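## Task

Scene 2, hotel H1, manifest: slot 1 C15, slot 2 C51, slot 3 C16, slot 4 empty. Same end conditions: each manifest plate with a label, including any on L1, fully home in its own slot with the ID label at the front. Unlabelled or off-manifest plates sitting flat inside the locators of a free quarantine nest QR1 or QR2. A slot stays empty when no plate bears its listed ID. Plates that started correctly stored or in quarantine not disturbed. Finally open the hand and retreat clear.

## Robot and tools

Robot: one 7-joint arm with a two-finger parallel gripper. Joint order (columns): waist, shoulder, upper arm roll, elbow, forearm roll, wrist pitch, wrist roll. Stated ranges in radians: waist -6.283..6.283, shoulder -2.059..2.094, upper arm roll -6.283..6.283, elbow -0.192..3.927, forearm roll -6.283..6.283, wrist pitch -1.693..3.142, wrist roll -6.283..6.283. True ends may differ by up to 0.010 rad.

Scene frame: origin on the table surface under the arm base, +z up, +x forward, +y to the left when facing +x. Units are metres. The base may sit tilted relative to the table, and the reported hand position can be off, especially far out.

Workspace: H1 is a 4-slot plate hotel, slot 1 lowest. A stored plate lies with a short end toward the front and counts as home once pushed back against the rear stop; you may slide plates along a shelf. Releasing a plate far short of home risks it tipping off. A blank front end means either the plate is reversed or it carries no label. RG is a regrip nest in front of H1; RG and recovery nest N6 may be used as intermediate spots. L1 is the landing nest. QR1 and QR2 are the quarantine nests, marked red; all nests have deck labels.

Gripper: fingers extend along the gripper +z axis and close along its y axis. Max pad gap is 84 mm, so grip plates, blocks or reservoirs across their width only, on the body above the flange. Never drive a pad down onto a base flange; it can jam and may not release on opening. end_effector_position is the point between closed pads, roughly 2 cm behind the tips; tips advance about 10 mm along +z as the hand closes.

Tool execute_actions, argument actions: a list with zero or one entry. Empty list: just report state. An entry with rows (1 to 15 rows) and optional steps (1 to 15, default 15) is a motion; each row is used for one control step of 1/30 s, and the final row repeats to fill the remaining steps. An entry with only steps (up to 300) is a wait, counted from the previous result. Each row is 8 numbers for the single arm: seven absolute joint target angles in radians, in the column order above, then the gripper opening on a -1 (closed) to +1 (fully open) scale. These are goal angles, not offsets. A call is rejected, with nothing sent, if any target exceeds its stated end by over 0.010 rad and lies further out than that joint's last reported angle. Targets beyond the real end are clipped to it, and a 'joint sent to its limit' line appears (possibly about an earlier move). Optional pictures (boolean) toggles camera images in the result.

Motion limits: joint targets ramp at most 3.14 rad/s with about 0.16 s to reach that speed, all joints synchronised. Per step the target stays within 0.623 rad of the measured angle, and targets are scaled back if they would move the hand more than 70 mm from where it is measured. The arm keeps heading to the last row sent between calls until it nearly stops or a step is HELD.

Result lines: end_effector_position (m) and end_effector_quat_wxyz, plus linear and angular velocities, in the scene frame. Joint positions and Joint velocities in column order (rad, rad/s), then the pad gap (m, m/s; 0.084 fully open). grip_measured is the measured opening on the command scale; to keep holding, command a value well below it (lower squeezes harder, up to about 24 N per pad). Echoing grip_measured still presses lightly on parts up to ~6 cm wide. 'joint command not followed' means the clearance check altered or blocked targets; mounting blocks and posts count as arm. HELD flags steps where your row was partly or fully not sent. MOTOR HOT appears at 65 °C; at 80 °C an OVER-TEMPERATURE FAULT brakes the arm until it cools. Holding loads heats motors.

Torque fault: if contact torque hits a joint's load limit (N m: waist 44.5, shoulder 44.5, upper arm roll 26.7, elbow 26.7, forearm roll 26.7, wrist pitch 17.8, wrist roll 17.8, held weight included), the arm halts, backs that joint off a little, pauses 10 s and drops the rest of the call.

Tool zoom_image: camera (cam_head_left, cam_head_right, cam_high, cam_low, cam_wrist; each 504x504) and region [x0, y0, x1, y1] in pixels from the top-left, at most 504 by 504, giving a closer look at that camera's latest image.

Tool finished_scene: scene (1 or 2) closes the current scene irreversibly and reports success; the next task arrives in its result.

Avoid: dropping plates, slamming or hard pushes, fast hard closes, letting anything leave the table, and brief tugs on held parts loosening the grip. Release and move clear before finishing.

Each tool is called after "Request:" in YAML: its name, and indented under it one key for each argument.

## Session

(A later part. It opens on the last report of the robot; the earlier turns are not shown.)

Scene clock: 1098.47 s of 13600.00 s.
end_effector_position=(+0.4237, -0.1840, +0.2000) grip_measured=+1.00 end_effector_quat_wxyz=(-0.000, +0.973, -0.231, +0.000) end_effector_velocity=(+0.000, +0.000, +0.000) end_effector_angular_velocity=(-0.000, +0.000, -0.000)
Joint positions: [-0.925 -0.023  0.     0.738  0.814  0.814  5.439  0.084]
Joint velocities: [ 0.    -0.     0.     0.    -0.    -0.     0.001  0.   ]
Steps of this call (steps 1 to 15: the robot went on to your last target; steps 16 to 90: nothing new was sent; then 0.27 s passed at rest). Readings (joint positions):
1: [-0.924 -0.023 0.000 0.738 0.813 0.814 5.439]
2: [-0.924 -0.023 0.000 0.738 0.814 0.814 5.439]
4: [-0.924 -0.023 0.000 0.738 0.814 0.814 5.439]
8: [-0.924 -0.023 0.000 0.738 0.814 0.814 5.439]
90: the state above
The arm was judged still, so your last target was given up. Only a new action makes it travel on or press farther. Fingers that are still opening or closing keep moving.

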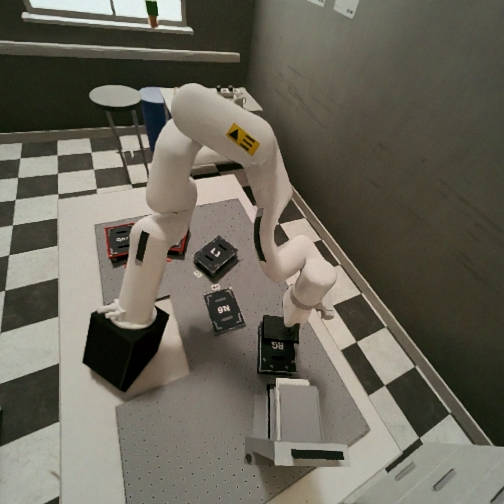

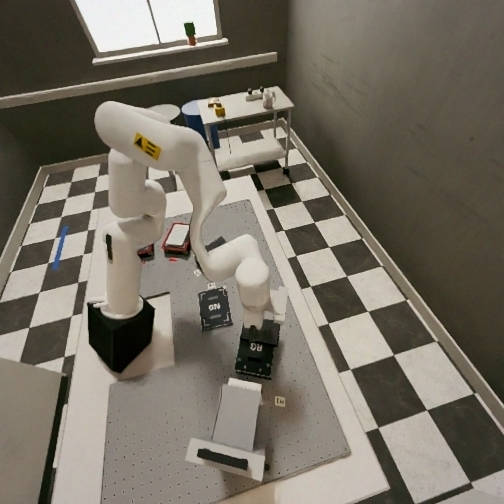

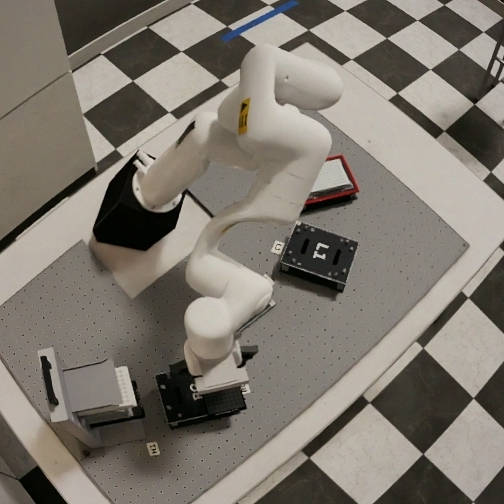

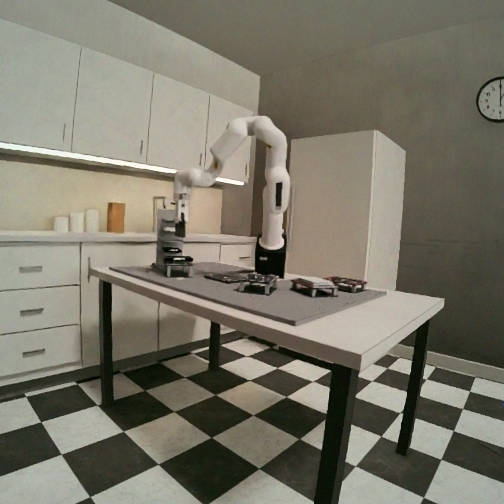

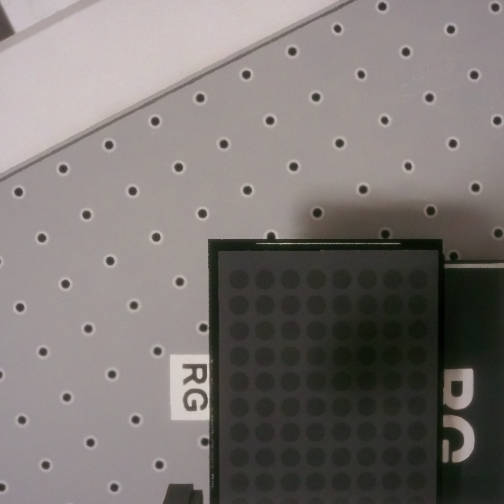

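Request:
execute_actions:
  actions:
    - {"rows":[[-0.918,-0.015,0,0.739,0.821,0.807,5.436,1],[-0.906,0.001,0,0.741,0.836,0.792,5.430,1],[-0.890,0.021,0,0.744,0.856,0.773,5.422,1],[-0.872,0.044,0,0.747,0.878,0.753,5.413,1],[-0.854,0.068,0,0.751,0.900,0.731,5.404,1],[-0.836,0.091,0,0.755,0.923,0.710,5.394,1],[-0.820,0.112,0,0.759,0.944,0.691,5.386,1],[-0.808,0.128,0,0.762,0.959,0.677,5.379,1],[-0.8018,0.1358,0,0.7643,0.9671,0.6695,5.376,1]],"steps":15}
  pictures: false

Request:
execute_actions:
  actions:
    - {"steps":12}

Request:
zoom_image:
  camera: "cam_wrist"
  region: [160, 224, 504, 504]

Scene clock: 1124.90 s of 13600.00 s.
end_effector_position=(+0.4307, -0.1814, +0.1361) grip_measured=+1.00 end_effector_quat_wxyz=(-0.001, +0.971, -0.238, -0.001) end_effector_velocity=(+0.012, -0.023, -0.004) end_effector_angular_velocity=(-0.060, -0.042, -0.026)
Joint positions: [-0.805  0.132  0.001  0.763  0.962  0.675  5.378  0.084]
Joint velocities: [ 0.035  0.047 -0.031  0.034  0.068 -0.074 -0.029  0.   ]
Steps of this call (steps 1 to 90: nothing new was sent; then 22.93 s passed at rest; steps 91 to 105: all 15 steps of this action). Readings (joint positions):
91: [-0.924 -0.023 -0.000 0.738 0.814 0.814 5.439]
92: [-0.923 -0.021 -0.000 0.739 0.816 0.812 5.438]
94: [-0.914 -0.010 -0.001 0.741 0.828 0.800 5.433]
98: [-0.865 0.054 -0.000 0.750 0.888 0.743 5.409]
105: the state above

Scene clock: 1125.30 s of 13600.00 s.
end_effector_position=(+0.4313, -0.1824, +0.1352) grip_measured=+1.00 end_effector_quat_wxyz=(-0.000, +0.971, -0.239, +0.000) end_effector_velocity=(-0.001, +0.001, -0.001) end_effector_angular_velocity=(+0.002, +0.003, +0.001)
Joint positions: [-0.802  0.135 -0.     0.764  0.967  0.67   5.376  0.084]
Joint velocities: [ 0.001  0.002  0.001 -0.    -0.001 -0.    -0.001  0.   ]
Steps of this call (steps 1 to 12: the robot went on to your last target). Readings (joint positions):
1: [-0.804 0.133 0.000 0.763 0.964 0.673 5.377]
2: [-0.804 0.133 -0.000 0.764 0.965 0.672 5.377]
4: [-0.803 0.134 -0.001 0.765 0.966 0.670 5.376]
8: [-0.802 0.135 -0.000 0.764 0.967 0.670 5.376]
12: the state above

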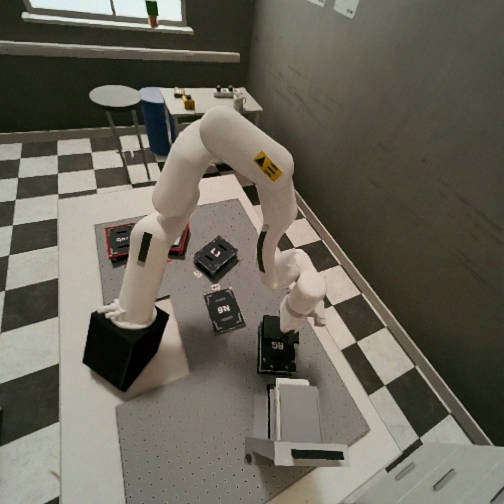

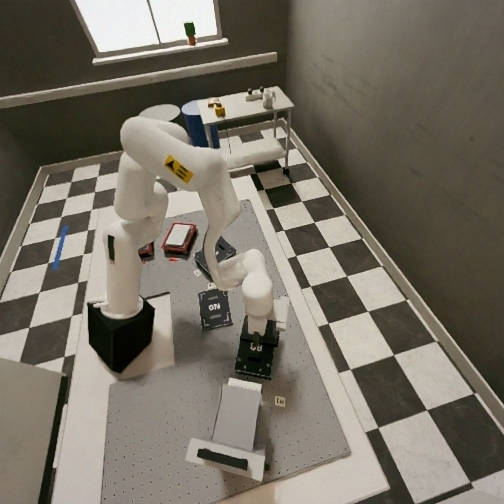

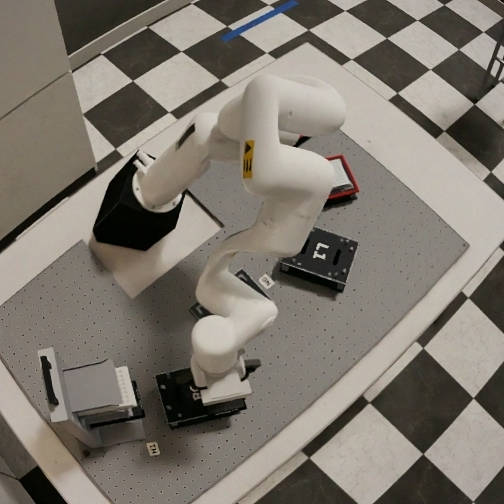

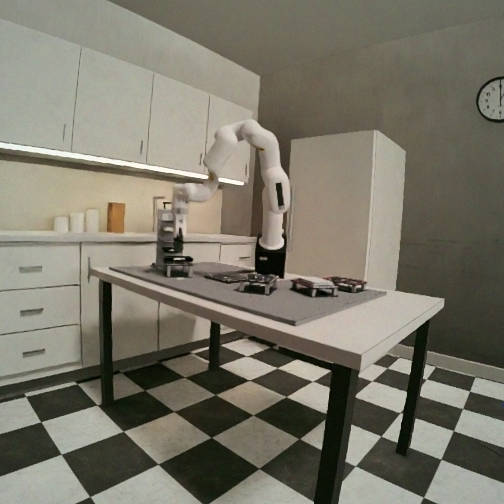

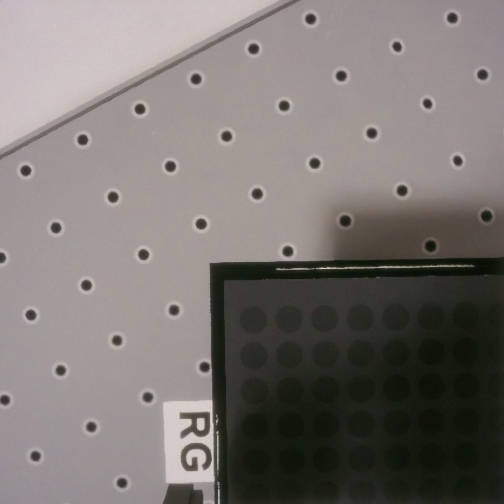

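Region (160, 224, 504, 504) of cam_wrist's 504x504 image, scaled by 1.465, with more detail than that image has; it fills the top 410 rows of this view, and the rest is white.

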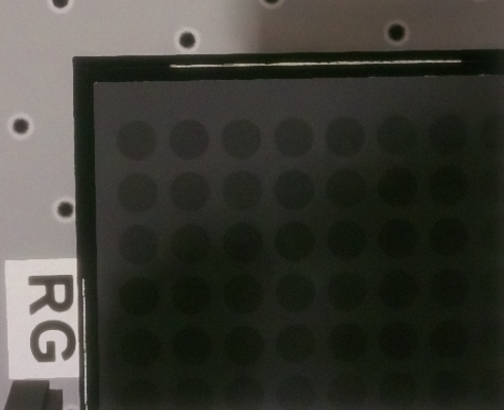

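Request:
execute_actions:
  actions:
    - {"rows":[[-0.7967,0.1447,0,0.7658,0.9773,0.6630,5.3684,1],[-0.7891,0.1580,0,0.7680,0.9926,0.6533,5.3570,1],[-0.7815,0.1712,0,0.7701,1.0079,0.6436,5.3457,1],[-0.7765,0.1801,0,0.7716,1.0181,0.6371,5.3381,1],[-0.7733,0.1856,0,0.7733,1.0240,0.6337,5.3341,1],[-0.7701,0.1911,0,0.7751,1.0299,0.6303,5.3302,1],[-0.7669,0.1965,0,0.7768,1.0359,0.6269,5.3262,1],[-0.7636,0.2020,0,0.7786,1.0418,0.6235,5.3223,1],[-0.7604,0.2075,0,0.7803,1.0477,0.6201,5.3183,1],[-0.7572,0.2130,0,0.7821,1.0536,0.6167,5.3143,1],[-0.7545,0.2176,0,0.7836,1.0586,0.6138,5.3110,1],[-0.7524,0.2212,0,0.7847,1.0625,0.6116,5.3084,1]],"steps":15}
  pictures: false

Request:
execute_actions:
  actions:
    - {"steps":10}

Scene clock: 1156.87 s of 13600.00 s.
end_effector_position=(+0.4291, -0.1823, +0.1047) grip_measured=+1.00 end_effector_quat_wxyz=(-0.001, +0.971, -0.239, -0.000) end_effector_velocity=(-0.002, +0.002, -0.027) end_effector_angular_velocity=(+0.002, +0.004, +0.003)
Joint positions: [-0.755  0.216  0.     0.783  1.056  0.615  5.313  0.084]
Joint velocities: [ 0.042  0.069  0.002  0.02   0.075 -0.043 -0.052 -0.   ]
Steps of this call (steps 1 to 15: the robot went on to your last target; steps 16 to 90: nothing new was sent; then 28.07 s passed at rest; steps 91 to 105: all 15 steps of this action). Readings (joint positions):
91: [-0.802 0.136 -0.000 0.764 0.967 0.669 5.376]
92: [-0.801 0.138 -0.000 0.765 0.970 0.668 5.374]
94: [-0.795 0.148 -0.001 0.767 0.982 0.660 5.365]
98: [-0.776 0.180 0.001 0.772 1.017 0.639 5.340]
105: the state above

Scene clock: 1157.20 s of 13600.00 s.
end_effector_position=(+0.4293, -0.1827, +0.1031) grip_measured=+1.00 end_effector_quat_wxyz=(-0.000, +0.971, -0.239, +0.000) end_effector_velocity=(-0.001, +0.001, -0.001) end_effector_angular_velocity=(+0.002, +0.002, -0.000)
Joint positions: [-0.753  0.221 -0.     0.785  1.062  0.612  5.308  0.084]
Joint velocities: [ 0.001  0.002  0.001 -0.001  0.001  0.    -0.     0.   ]
Steps of this call (steps 1 to 10: the robot went on to your last target). Readings (joint positions):
1: [-0.754 0.218 0.000 0.783 1.058 0.614 5.311]
2: [-0.754 0.219 0.000 0.784 1.060 0.613 5.310]
4: [-0.753 0.220 -0.000 0.784 1.061 0.612 5.309]
8: [-0.753 0.221 -0.000 0.785 1.062 0.612 5.309]
10: the state above

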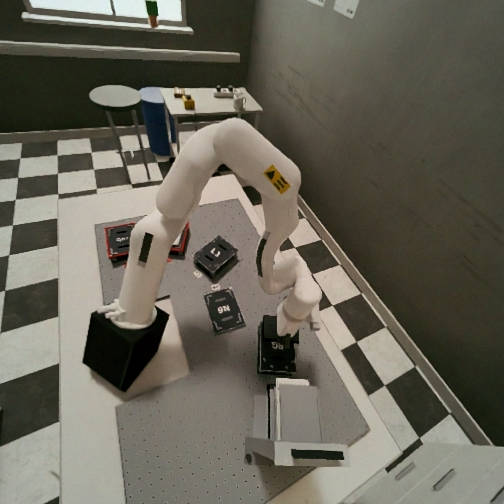

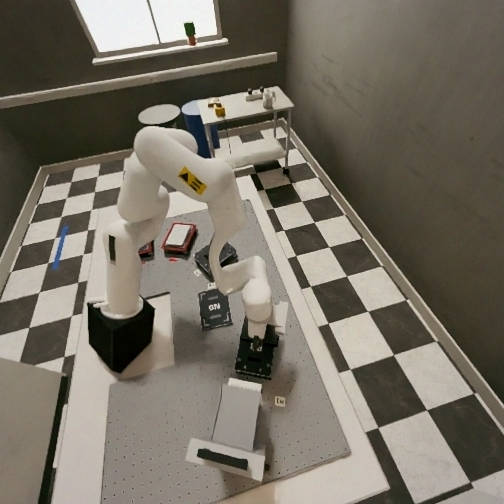

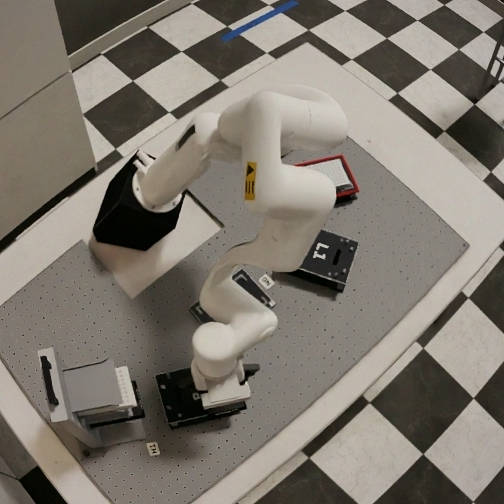

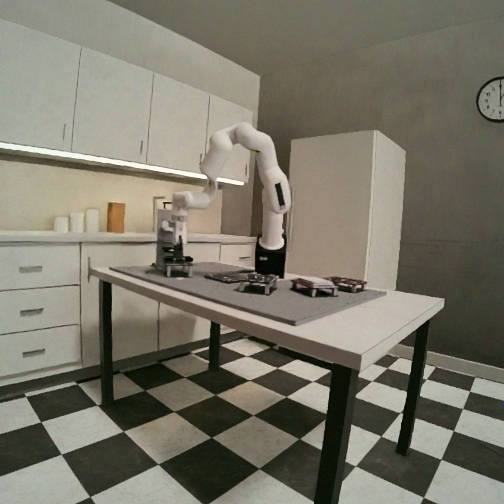

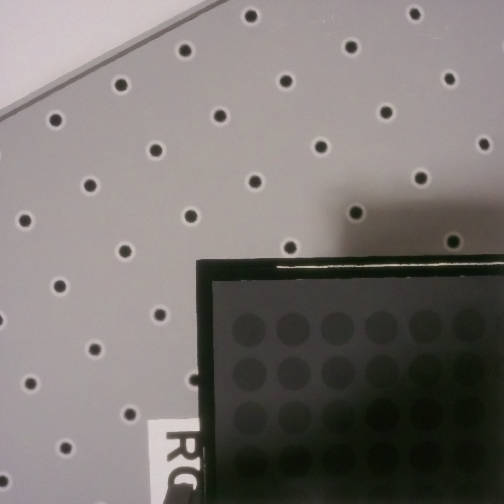

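Request:
execute_actions:
  actions:
    - {"rows":[[-0.7513,0.2231,0,0.7853,1.0646,0.6104,5.3070,1],[-0.7513,0.2231,0,0.7853,1.0646,0.6104,5.3070,1],[-0.7513,0.2231,0,0.7853,1.0646,0.6104,5.3070,1],[-0.7513,0.2231,0,0.7853,1.0646,0.6104,5.3070,0.96],[-0.7513,0.2231,0,0.7853,1.0646,0.6104,5.3070,0.92],[-0.7513,0.2231,0,0.7853,1.0646,0.6104,5.3070,0.86],[-0.7513,0.2231,0,0.7853,1.0646,0.6104,5.3070,0.75],[-0.7513,0.2231,0,0.7853,1.0646,0.6104,5.3070,0.55],[-0.7513,0.2231,0,0.7853,1.0646,0.6104,5.3070,0.3],[-0.7513,0.2231,0,0.7853,1.0646,0.6104,5.3070,0],[-0.7513,0.2231,0,0.7853,1.0646,0.6104,5.3070,-0.4],[-0.7513,0.2231,0,0.7853,1.0646,0.6104,5.3070,-1]],"steps":14}
  pictures: false

Scene clock: 1189.73 s of 13600.00 s.
end_effector_position=(+0.4292, -0.1828, +0.1024) grip_measured=+0.94 end_effector_quat_wxyz=(-0.000, +0.971, -0.239, +0.000) end_effector_velocity=(+0.000, +0.000, -0.000) end_effector_angular_velocity=(-0.000, +0.000, +0.000)
Joint positions: [-0.751  0.223 -0.     0.785  1.065  0.61   5.307  0.082]
Joint velocities: [ 0.     0.     0.     0.     0.    -0.001  0.     0.   ]
Steps of this call (steps 1 to 15: the robot went on to your last target; steps 16 to 90: nothing new was sent; then 29.07 s passed at rest; steps 91 to 104: all 14 steps of this action). Readings (joint positions):
91: [-0.752 0.221 -0.000 0.785 1.063 0.612 5.308]
92: [-0.752 0.222 -0.000 0.785 1.063 0.611 5.308]
94: [-0.752 0.222 -0.000 0.785 1.064 0.611 5.308]
98: [-0.752 0.223 -0.000 0.785 1.064 0.611 5.307]
104: the state above

Request:
execute_actions:
  actions:
    - {"rows":[[-0.7540,0.2185,0,0.7838,1.0596,0.6133,5.3103,-1],[-0.7588,0.2103,0,0.7812,1.0507,0.6184,5.3163,-1],[-0.7636,0.2020,0,0.7786,1.0418,0.6235,5.3223,-1],[-0.7685,0.1938,0,0.7760,1.0329,0.6286,5.3200,-1],[-0.7720,0.1920,0,0.7755,1.0299,0.6306,5.300,-1],[-0.7746,0.1950,0,0.7768,1.0302,0.6312,5.262,-1],[-0.7785,0.1984,0,0.7783,1.0305,0.6320,5.201,-1],[-0.7835,0.2027,0,0.7802,1.0308,0.6330,5.124,-1],[-0.7891,0.2075,0,0.7823,1.0312,0.6342,5.038,-1],[-0.7947,0.2124,0,0.7844,1.0316,0.6353,4.953,-1],[-0.8003,0.2172,0,0.7865,1.0320,0.6365,4.867,-1],[-0.8059,0.2220,0,0.7886,1.0324,0.6376,4.781,-1],[-0.8115,0.2269,0,0.7908,1.0327,0.6388,4.695,-1],[-0.8171,0.2317,0,0.7929,1.0331,0.6399,4.609,-1],[-0.8227,0.2365,0,0.7950,1.0335,0.6411,4.524,-1]],"steps":15}
  pictures: false

Request:
execute_actions:
  actions:
    - {"rows":[[-0.8283,0.2414,0,0.7971,1.0339,0.6422,4.438,-1],[-0.8339,0.2462,0,0.7992,1.0343,0.6434,4.352,-1],[-0.8395,0.2511,0,0.8013,1.0347,0.6445,4.266,-1],[-0.8451,0.2559,0,0.8034,1.0351,0.6456,4.180,-1],[-0.8507,0.2607,0,0.8056,1.0354,0.6468,4.095,-1],[-0.8563,0.2656,0,0.8077,1.0358,0.6479,4.009,-1],[-0.8619,0.2704,0,0.8098,1.0362,0.6491,3.923,-1],[-0.8675,0.2752,0,0.8119,1.0366,0.6502,3.837,-1],[-0.8726,0.2796,0,0.8138,1.0369,0.6513,3.760,-1],[-0.8765,0.2830,0,0.8153,1.0372,0.6521,3.700,-1],[-0.8793,0.2854,0,0.8163,1.0374,0.6526,3.657,-1],[-0.8810,0.2868,0,0.8170,1.0375,0.6530,3.631,-1],[-0.8821,0.2878,0,0.8174,1.0376,0.6532,3.614,-1]],"steps":15}
  pictures: false

Request:
execute_actions:
  actions:
    - {"rows":[[-0.8821,0.2878,0,0.8174,1.0376,0.6532,3.614,-1],[-0.8790,0.2931,0,0.8193,1.0434,0.6502,3.6102,-1],[-0.8758,0.2985,0,0.8213,1.0492,0.6472,3.6064,-1],[-0.8727,0.3038,0,0.8232,1.0550,0.6443,3.6026,-1],[-0.8695,0.3092,0,0.8252,1.0608,0.6413,3.5988,-1],[-0.8664,0.3145,0,0.8271,1.0666,0.6383,3.5950,-1]],"steps":15}

Scene clock: 1204.87 s of 13600.00 s.
end_effector_position=(+0.4228, -0.1936, +0.1131) grip_measured=+0.93 end_effector_quat_wxyz=(-0.000, +0.998, -0.055, -0.000) end_effector_velocity=(-0.037, -0.062, -0.001) end_effector_angular_velocity=(-0.002, +0.002, +1.987)
Joint positions: [-0.796  0.214  0.     0.785  1.032  0.635  4.928  0.082]
Joint velocities: [-0.146  0.12  -0.003  0.052  0.004  0.031 -2.149 -0.   ]
Steps of this call (steps 1 to 15: the robot went on to your last target; steps 16 to 90: nothing new was sent; then 11.63 s passed at rest; steps 91 to 105: all 15 steps of this action). Readings (joint positions):
91: [-0.751 0.223 0.000 0.785 1.064 0.611 5.307]
92: [-0.752 0.222 0.000 0.785 1.063 0.611 5.308]
94: [-0.755 0.216 0.001 0.782 1.056 0.616 5.313]
98: [-0.768 0.199 0.001 0.778 1.037 0.627 5.286]
105: the state above

Scene clock: 1205.37 s of 13600.00 s.
end_effector_position=(+0.4019, -0.2257, +0.1121) grip_measured=+0.93 end_effector_quat_wxyz=(-0.000, +0.883, +0.469, -0.000) end_effector_velocity=(-0.032, -0.045, -0.001) end_effector_angular_velocity=(-0.002, -0.003, +1.466)
Joint positions: [-0.873  0.28  -0.     0.814  1.037  0.651  3.753  0.082]
Joint velocities: [-0.107  0.092 -0.006  0.039  0.008  0.021 -1.595 -0.   ]
Steps of this call (steps 1 to 15: all 15 steps of this action). Readings (joint positions):
1: [-0.801 0.218 0.000 0.787 1.032 0.636 4.855]
2: [-0.806 0.223 0.000 0.789 1.033 0.638 4.778]
4: [-0.816 0.231 -0.000 0.793 1.033 0.640 4.620]
8: [-0.838 0.250 -0.000 0.801 1.035 0.644 4.289]
15: the state above

Scene clock: 1205.87 s of 13600.00 s.
end_effector_position=(+0.4000, -0.2291, +0.1022) grip_measured=+0.93 end_effector_quat_wxyz=(+0.000, +0.851, +0.525, +0.001) end_effector_velocity=(+0.000, -0.002, +0.000) end_effector_angular_velocity=(-0.005, -0.003, +0.001)
Joint positions: [-0.867  0.314 -0.     0.827  1.066  0.639  3.596  0.082]
Joint velocities: [ 0.001  0.003 -0.003  0.003  0.006 -0.004 -0.008 -0.   ]
Steps of this call (steps 1 to 15: all 15 steps of this action). Readings (joint positions):
1: [-0.876 0.283 -0.001 0.815 1.037 0.652 3.706]
2: [-0.879 0.285 -0.001 0.816 1.037 0.652 3.673]
4: [-0.879 0.290 -0.001 0.818 1.041 0.651 3.636]
8: [-0.871 0.306 0.001 0.824 1.058 0.643 3.606]
15: the state above

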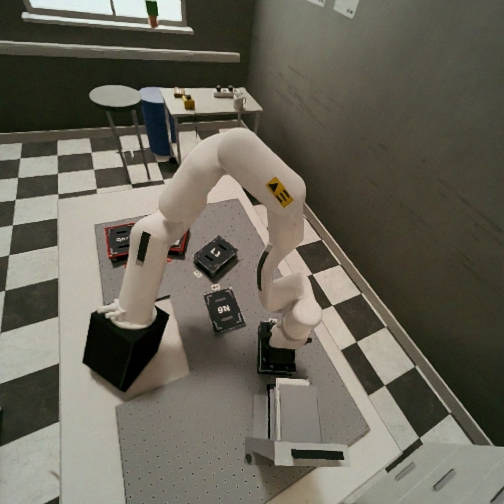

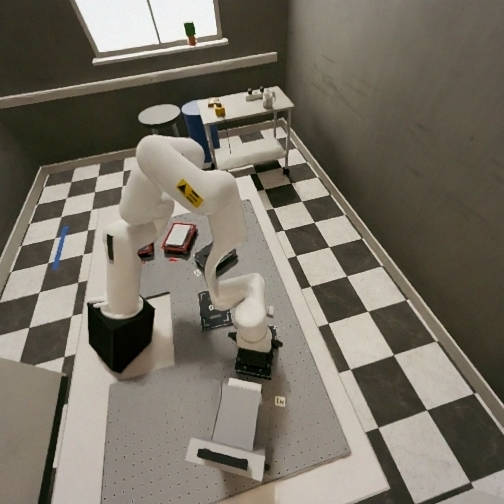

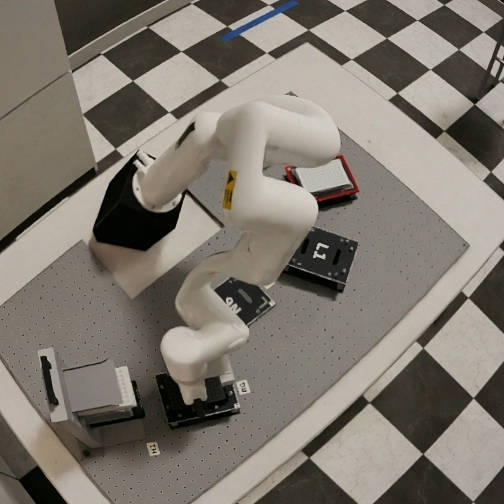

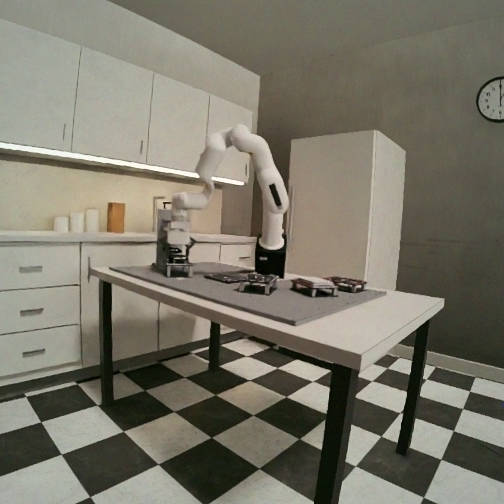

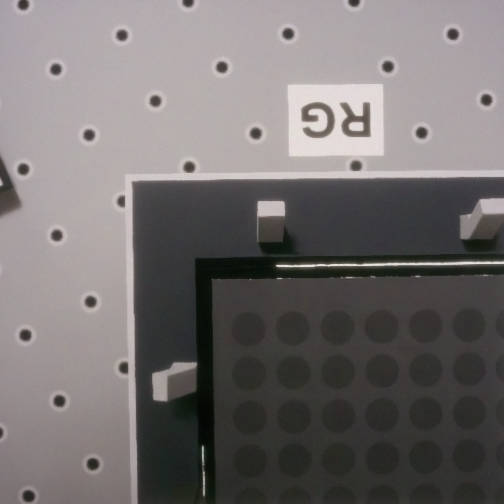

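Request:
execute_actions:
  actions: []

Scene clock: 1231.53 s of 13600.00 s.
end_effector_position=(+0.4000, -0.2291, +0.1020) grip_measured=+0.93 end_effector_quat_wxyz=(-0.000, +0.851, +0.525, +0.001) end_effector_velocity=(-0.000, -0.000, +0.000) end_effector_angular_velocity=(-0.001, +0.000, +0.000)
Joint positions: [-0.866  0.315 -0.     0.827  1.067  0.638  3.595  0.082]
Joint velocities: [-0.    -0.    -0.001  0.    -0.001 -0.     0.    -0.   ]
Steps of this call (steps 1 to 15: the robot went on to your last target; steps 16 to 90: nothing new was sent; then 22.67 s passed at rest). Readings (joint positions):
1: [-0.867 0.314 -0.000 0.827 1.066 0.638 3.596]
2: [-0.867 0.314 -0.000 0.827 1.066 0.638 3.595]
4: [-0.866 0.314 -0.000 0.827 1.066 0.638 3.595]
8: [-0.866 0.314 -0.000 0.827 1.067 0.638 3.595]
90: the state above
The arm was judged still, so your last target was given up. Only a new action makes it travel on or press farther. Fingers that are still opening or closing keep moving.

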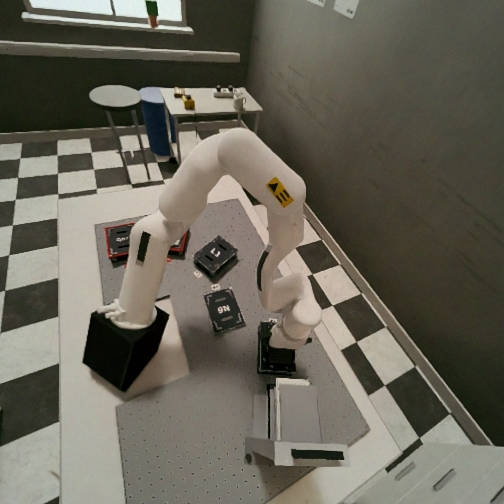

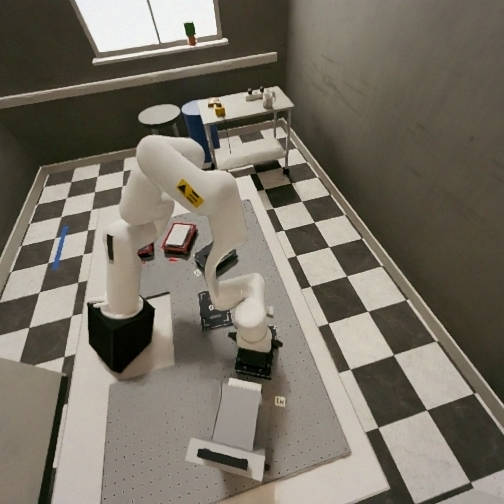

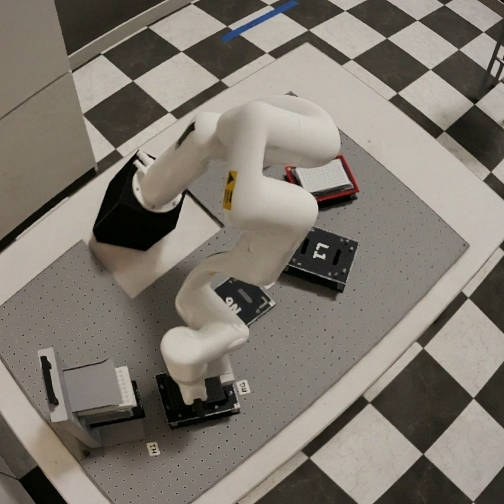

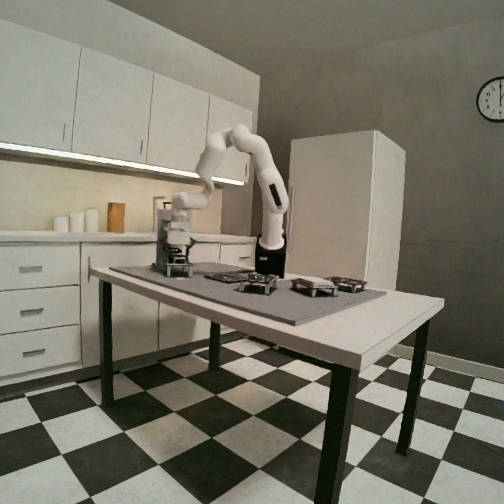

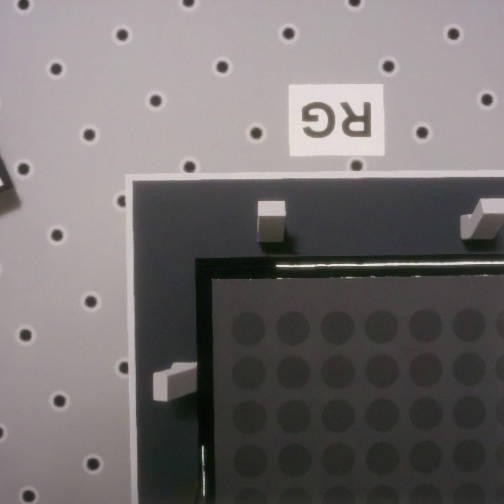

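Request:
execute_actions:
  actions:
    - {"rows":[[-0.8643,0.3128,0,0.8264,1.0666,0.6378,3.5973,-1],[-0.8622,0.3112,0,0.8256,1.0666,0.6374,3.5996,-1],[-0.8601,0.3095,0,0.8249,1.0666,0.6369,3.6019,-1],[-0.8601,0.3095,0,0.8249,1.0666,0.6369,3.6019,-1],[-0.8585,0.3122,0,0.8259,1.0695,0.6354,3.6000,-1],[-0.8570,0.3148,0,0.8268,1.0724,0.6339,3.5981,-1],[-0.8554,0.3175,0,0.8278,1.0753,0.6324,3.5962,-1],[-0.8538,0.3202,0,0.8288,1.0782,0.6309,3.5943,-1],[-0.8523,0.3229,0,0.8298,1.0811,0.6295,3.5924,-1],[-0.8507,0.3255,0,0.8307,1.0840,0.6280,3.5905,-1]],"steps":15}

Scene clock: 1242.43 s of 13600.00 s.
end_effector_position=(+0.4016, -0.2264, +0.0962) grip_measured=+0.93 end_effector_quat_wxyz=(-0.000, +0.851, +0.525, +0.000) end_effector_velocity=(+0.001, -0.002, -0.004) end_effector_angular_velocity=(-0.005, -0.002, -0.000)
Joint positions: [-0.851  0.325  0.     0.83   1.083  0.629  3.591  0.082]
Joint velocities: [ 0.008  0.014 -0.002  0.007  0.017 -0.01  -0.011  0.   ]
Steps of this call (steps 1 to 90: nothing new was sent; then 7.40 s passed at rest; steps 91 to 105: all 15 steps of this action). Readings (joint positions):
91: [-0.866 0.314 -0.000 0.827 1.067 0.638 3.595]
92: [-0.866 0.314 -0.000 0.827 1.067 0.638 3.596]
94: [-0.864 0.313 -0.000 0.826 1.067 0.638 3.598]
98: [-0.859 0.313 0.000 0.827 1.070 0.635 3.599]
105: the state above

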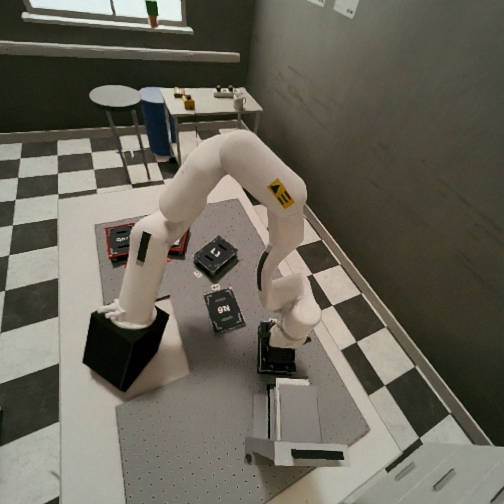

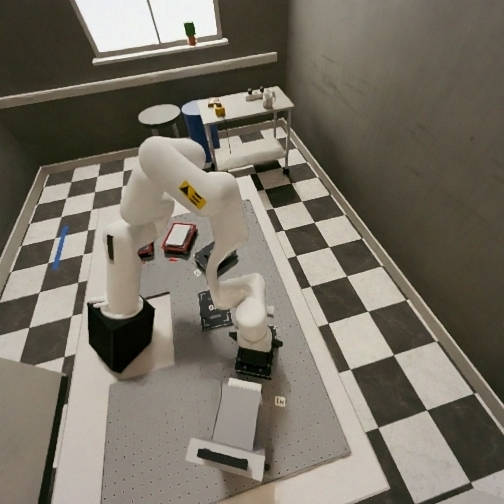

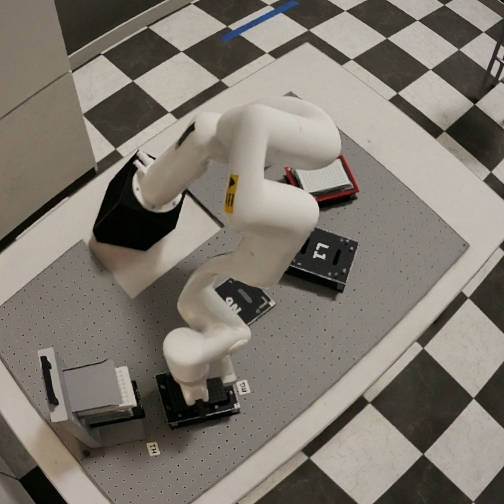

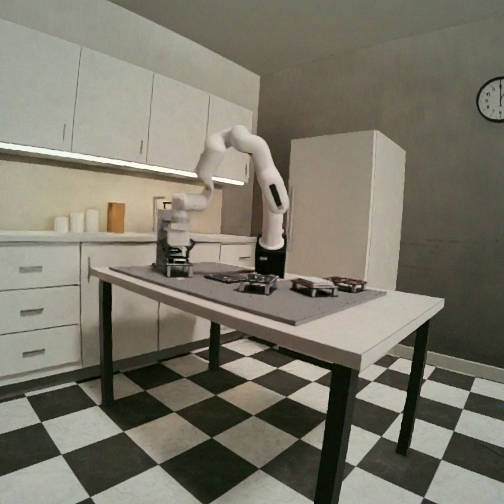

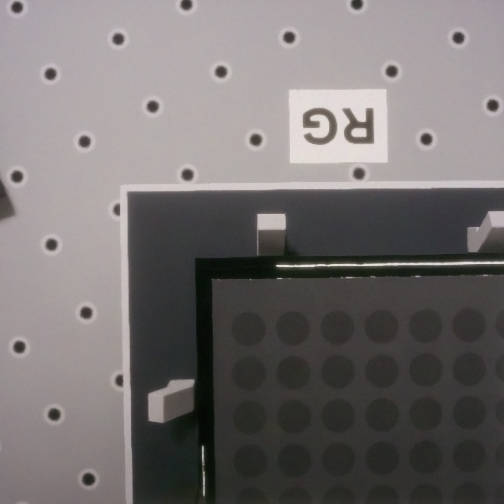

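Request:
zoom_image:
  camera: "cam_wrist"
  region: [110, 170, 310, 440]

Region (110, 170, 310, 440) of cam_wrist's 504x504 image, scaled by 1.867, with more detail than that image has; it fills the left 373 columns of this view, and the rest is white.

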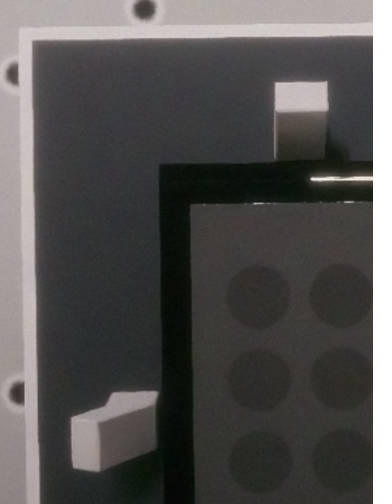

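Request:
execute_actions:
  actions:
    - {"rows":[[-0.8512,0.3252,0,0.8293,1.0850,0.6277,3.5887,-1],[-0.8517,0.3249,0,0.8280,1.0859,0.6275,3.5870,-1],[-0.8517,0.3249,0,0.8280,1.0859,0.6275,3.5870,-1],[-0.8501,0.3276,0,0.8290,1.0888,0.6260,3.5851,-1],[-0.8486,0.3302,0,0.8299,1.0917,0.6245,3.5832,-1],[-0.8470,0.3329,0,0.8309,1.0946,0.6230,3.5813,-1],[-0.8454,0.3356,0,0.8319,1.0975,0.6215,3.5794,-1],[-0.8446,0.3369,0,0.8324,1.0990,0.6208,3.5784,-1],[-0.8438,0.3383,0,0.8329,1.1004,0.6200,3.5775,-1]],"steps":15}

Scene clock: 1273.80 s of 13600.00 s.
end_effector_position=(+0.4004, -0.2264, +0.0911) grip_measured=+0.93 end_effector_quat_wxyz=(-0.000, +0.851, +0.525, +0.000) end_effector_velocity=(+0.001, -0.002, +0.000) end_effector_angular_velocity=(-0.006, -0.005, -0.001)
Joint positions: [-0.844  0.338  0.     0.833  1.1    0.62   3.578  0.082]
Joint velocities: [ 0.002  0.003 -0.003  0.004  0.008 -0.005 -0.005  0.   ]
Steps of this call (steps 1 to 15: the robot went on to your last target; steps 16 to 90: nothing new was sent; then 27.87 s passed at rest; steps 91 to 105: all 15 steps of this action). Readings (joint positions):
91: [-0.851 0.325 0.000 0.831 1.084 0.628 3.590]
92: [-0.851 0.325 0.000 0.830 1.084 0.628 3.590]
94: [-0.851 0.325 0.000 0.829 1.085 0.628 3.589]
98: [-0.849 0.330 -0.000 0.830 1.092 0.624 3.583]
105: the state above

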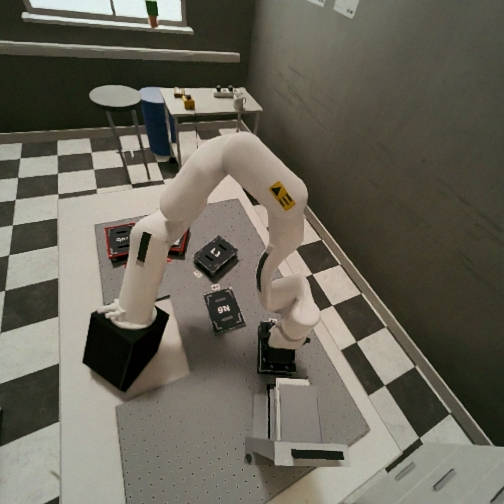

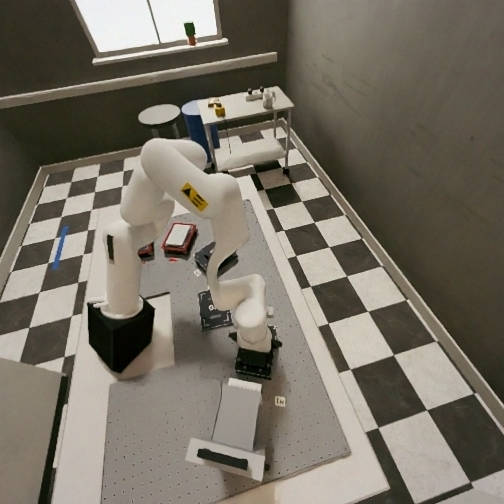

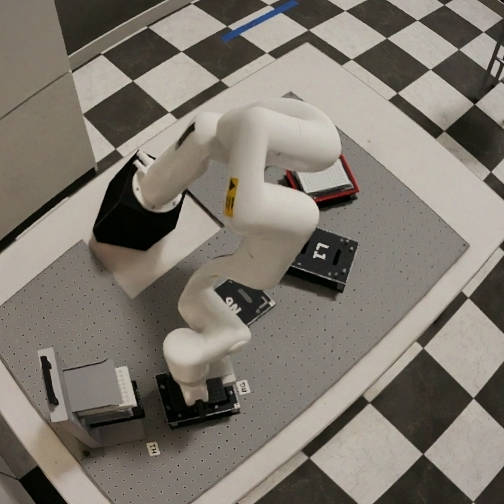

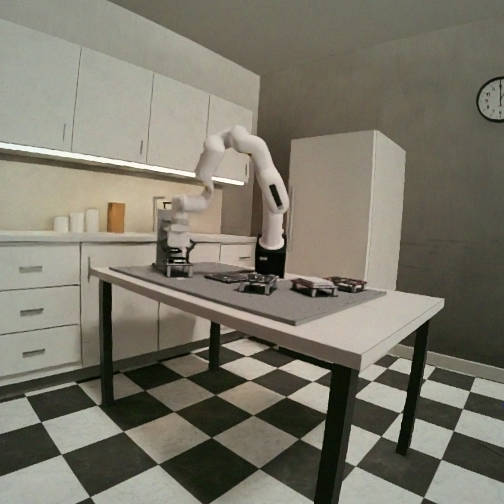

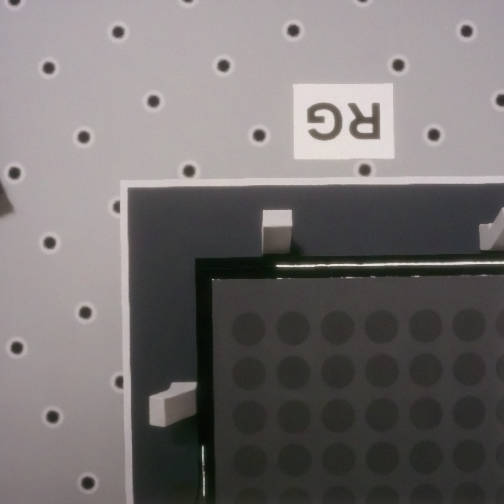

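Request:
execute_actions:
  actions:
    - {"rows":[[-0.8430,0.3396,0,0.8334,1.1018,0.6193,3.5766,-1],[-0.8422,0.3410,0,0.8339,1.1033,0.6185,3.5756,-1],[-0.8413,0.3426,0,0.8345,1.1050,0.6176,3.5745,-1],[-0.8413,0.3426,0,0.8345,1.1050,0.6176,3.5745,-1],[-0.8413,0.3426,0,0.8345,1.1050,0.6176,3.5745,-1],[-0.8413,0.3426,0,0.8345,1.1050,0.6176,3.5745,-1],[-0.8413,0.3426,0,0.8345,1.1050,0.6176,3.5745,0],[-0.8413,0.3426,0,0.8345,1.1050,0.6176,3.5745,0.6],[-0.8413,0.3426,0,0.8345,1.1050,0.6176,3.5745,0.9],[-0.8413,0.3426,0,0.8345,1.1050,0.6176,3.5745,1]],"steps":15}

Scene clock: 1281.60 s of 13600.00 s.
end_effector_position=(+0.4003, -0.2267, +0.0895) grip_measured=+0.99 end_effector_quat_wxyz=(+0.000, +0.851, +0.525, +0.000) end_effector_velocity=(-0.000, -0.003, +0.002) end_effector_angular_velocity=(-0.006, -0.003, -0.005)
Joint positions: [-0.841  0.343 -0.     0.834  1.105  0.617  3.574  0.084]
Joint velocities: [-0.002 -0.    -0.005  0.002  0.001 -0.001 -0.     0.01 ]
Steps of this call (steps 1 to 15: the robot went on to your last target; steps 16 to 90: nothing new was sent; then 4.30 s passed at rest; steps 91 to 105: all 15 steps of this action). Readings (joint positions):
91: [-0.844 0.338 -0.000 0.833 1.100 0.620 3.577]
92: [-0.844 0.339 -0.000 0.833 1.101 0.620 3.577]
94: [-0.843 0.340 -0.000 0.834 1.102 0.619 3.576]
98: [-0.842 0.342 0.000 0.834 1.104 0.618 3.575]
105: the state above

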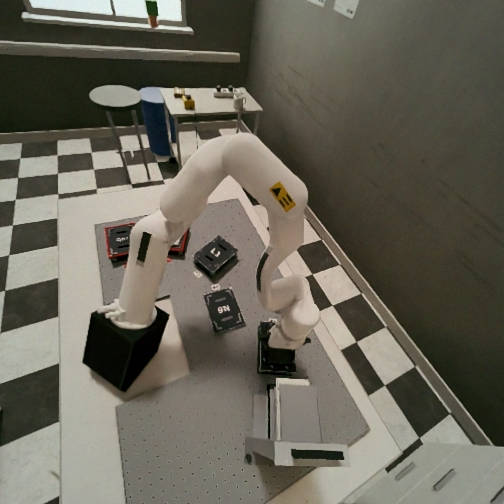

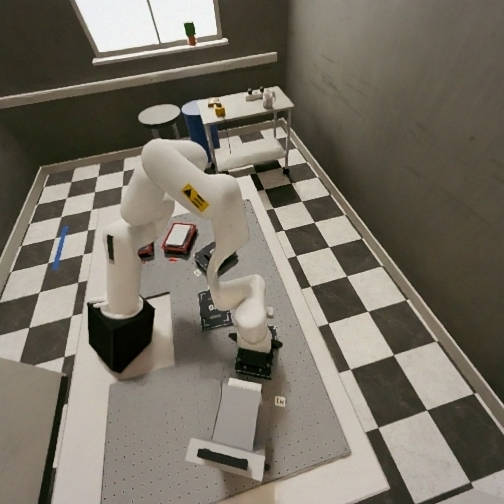

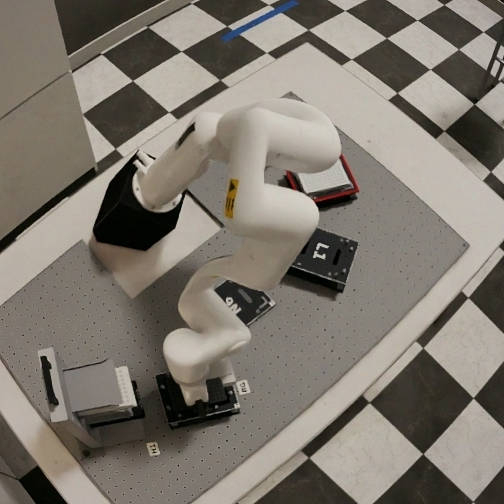

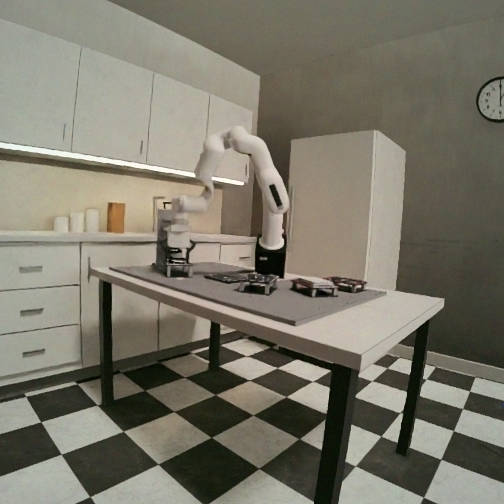

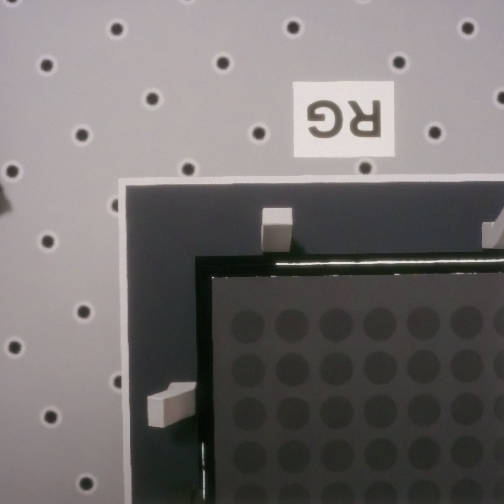

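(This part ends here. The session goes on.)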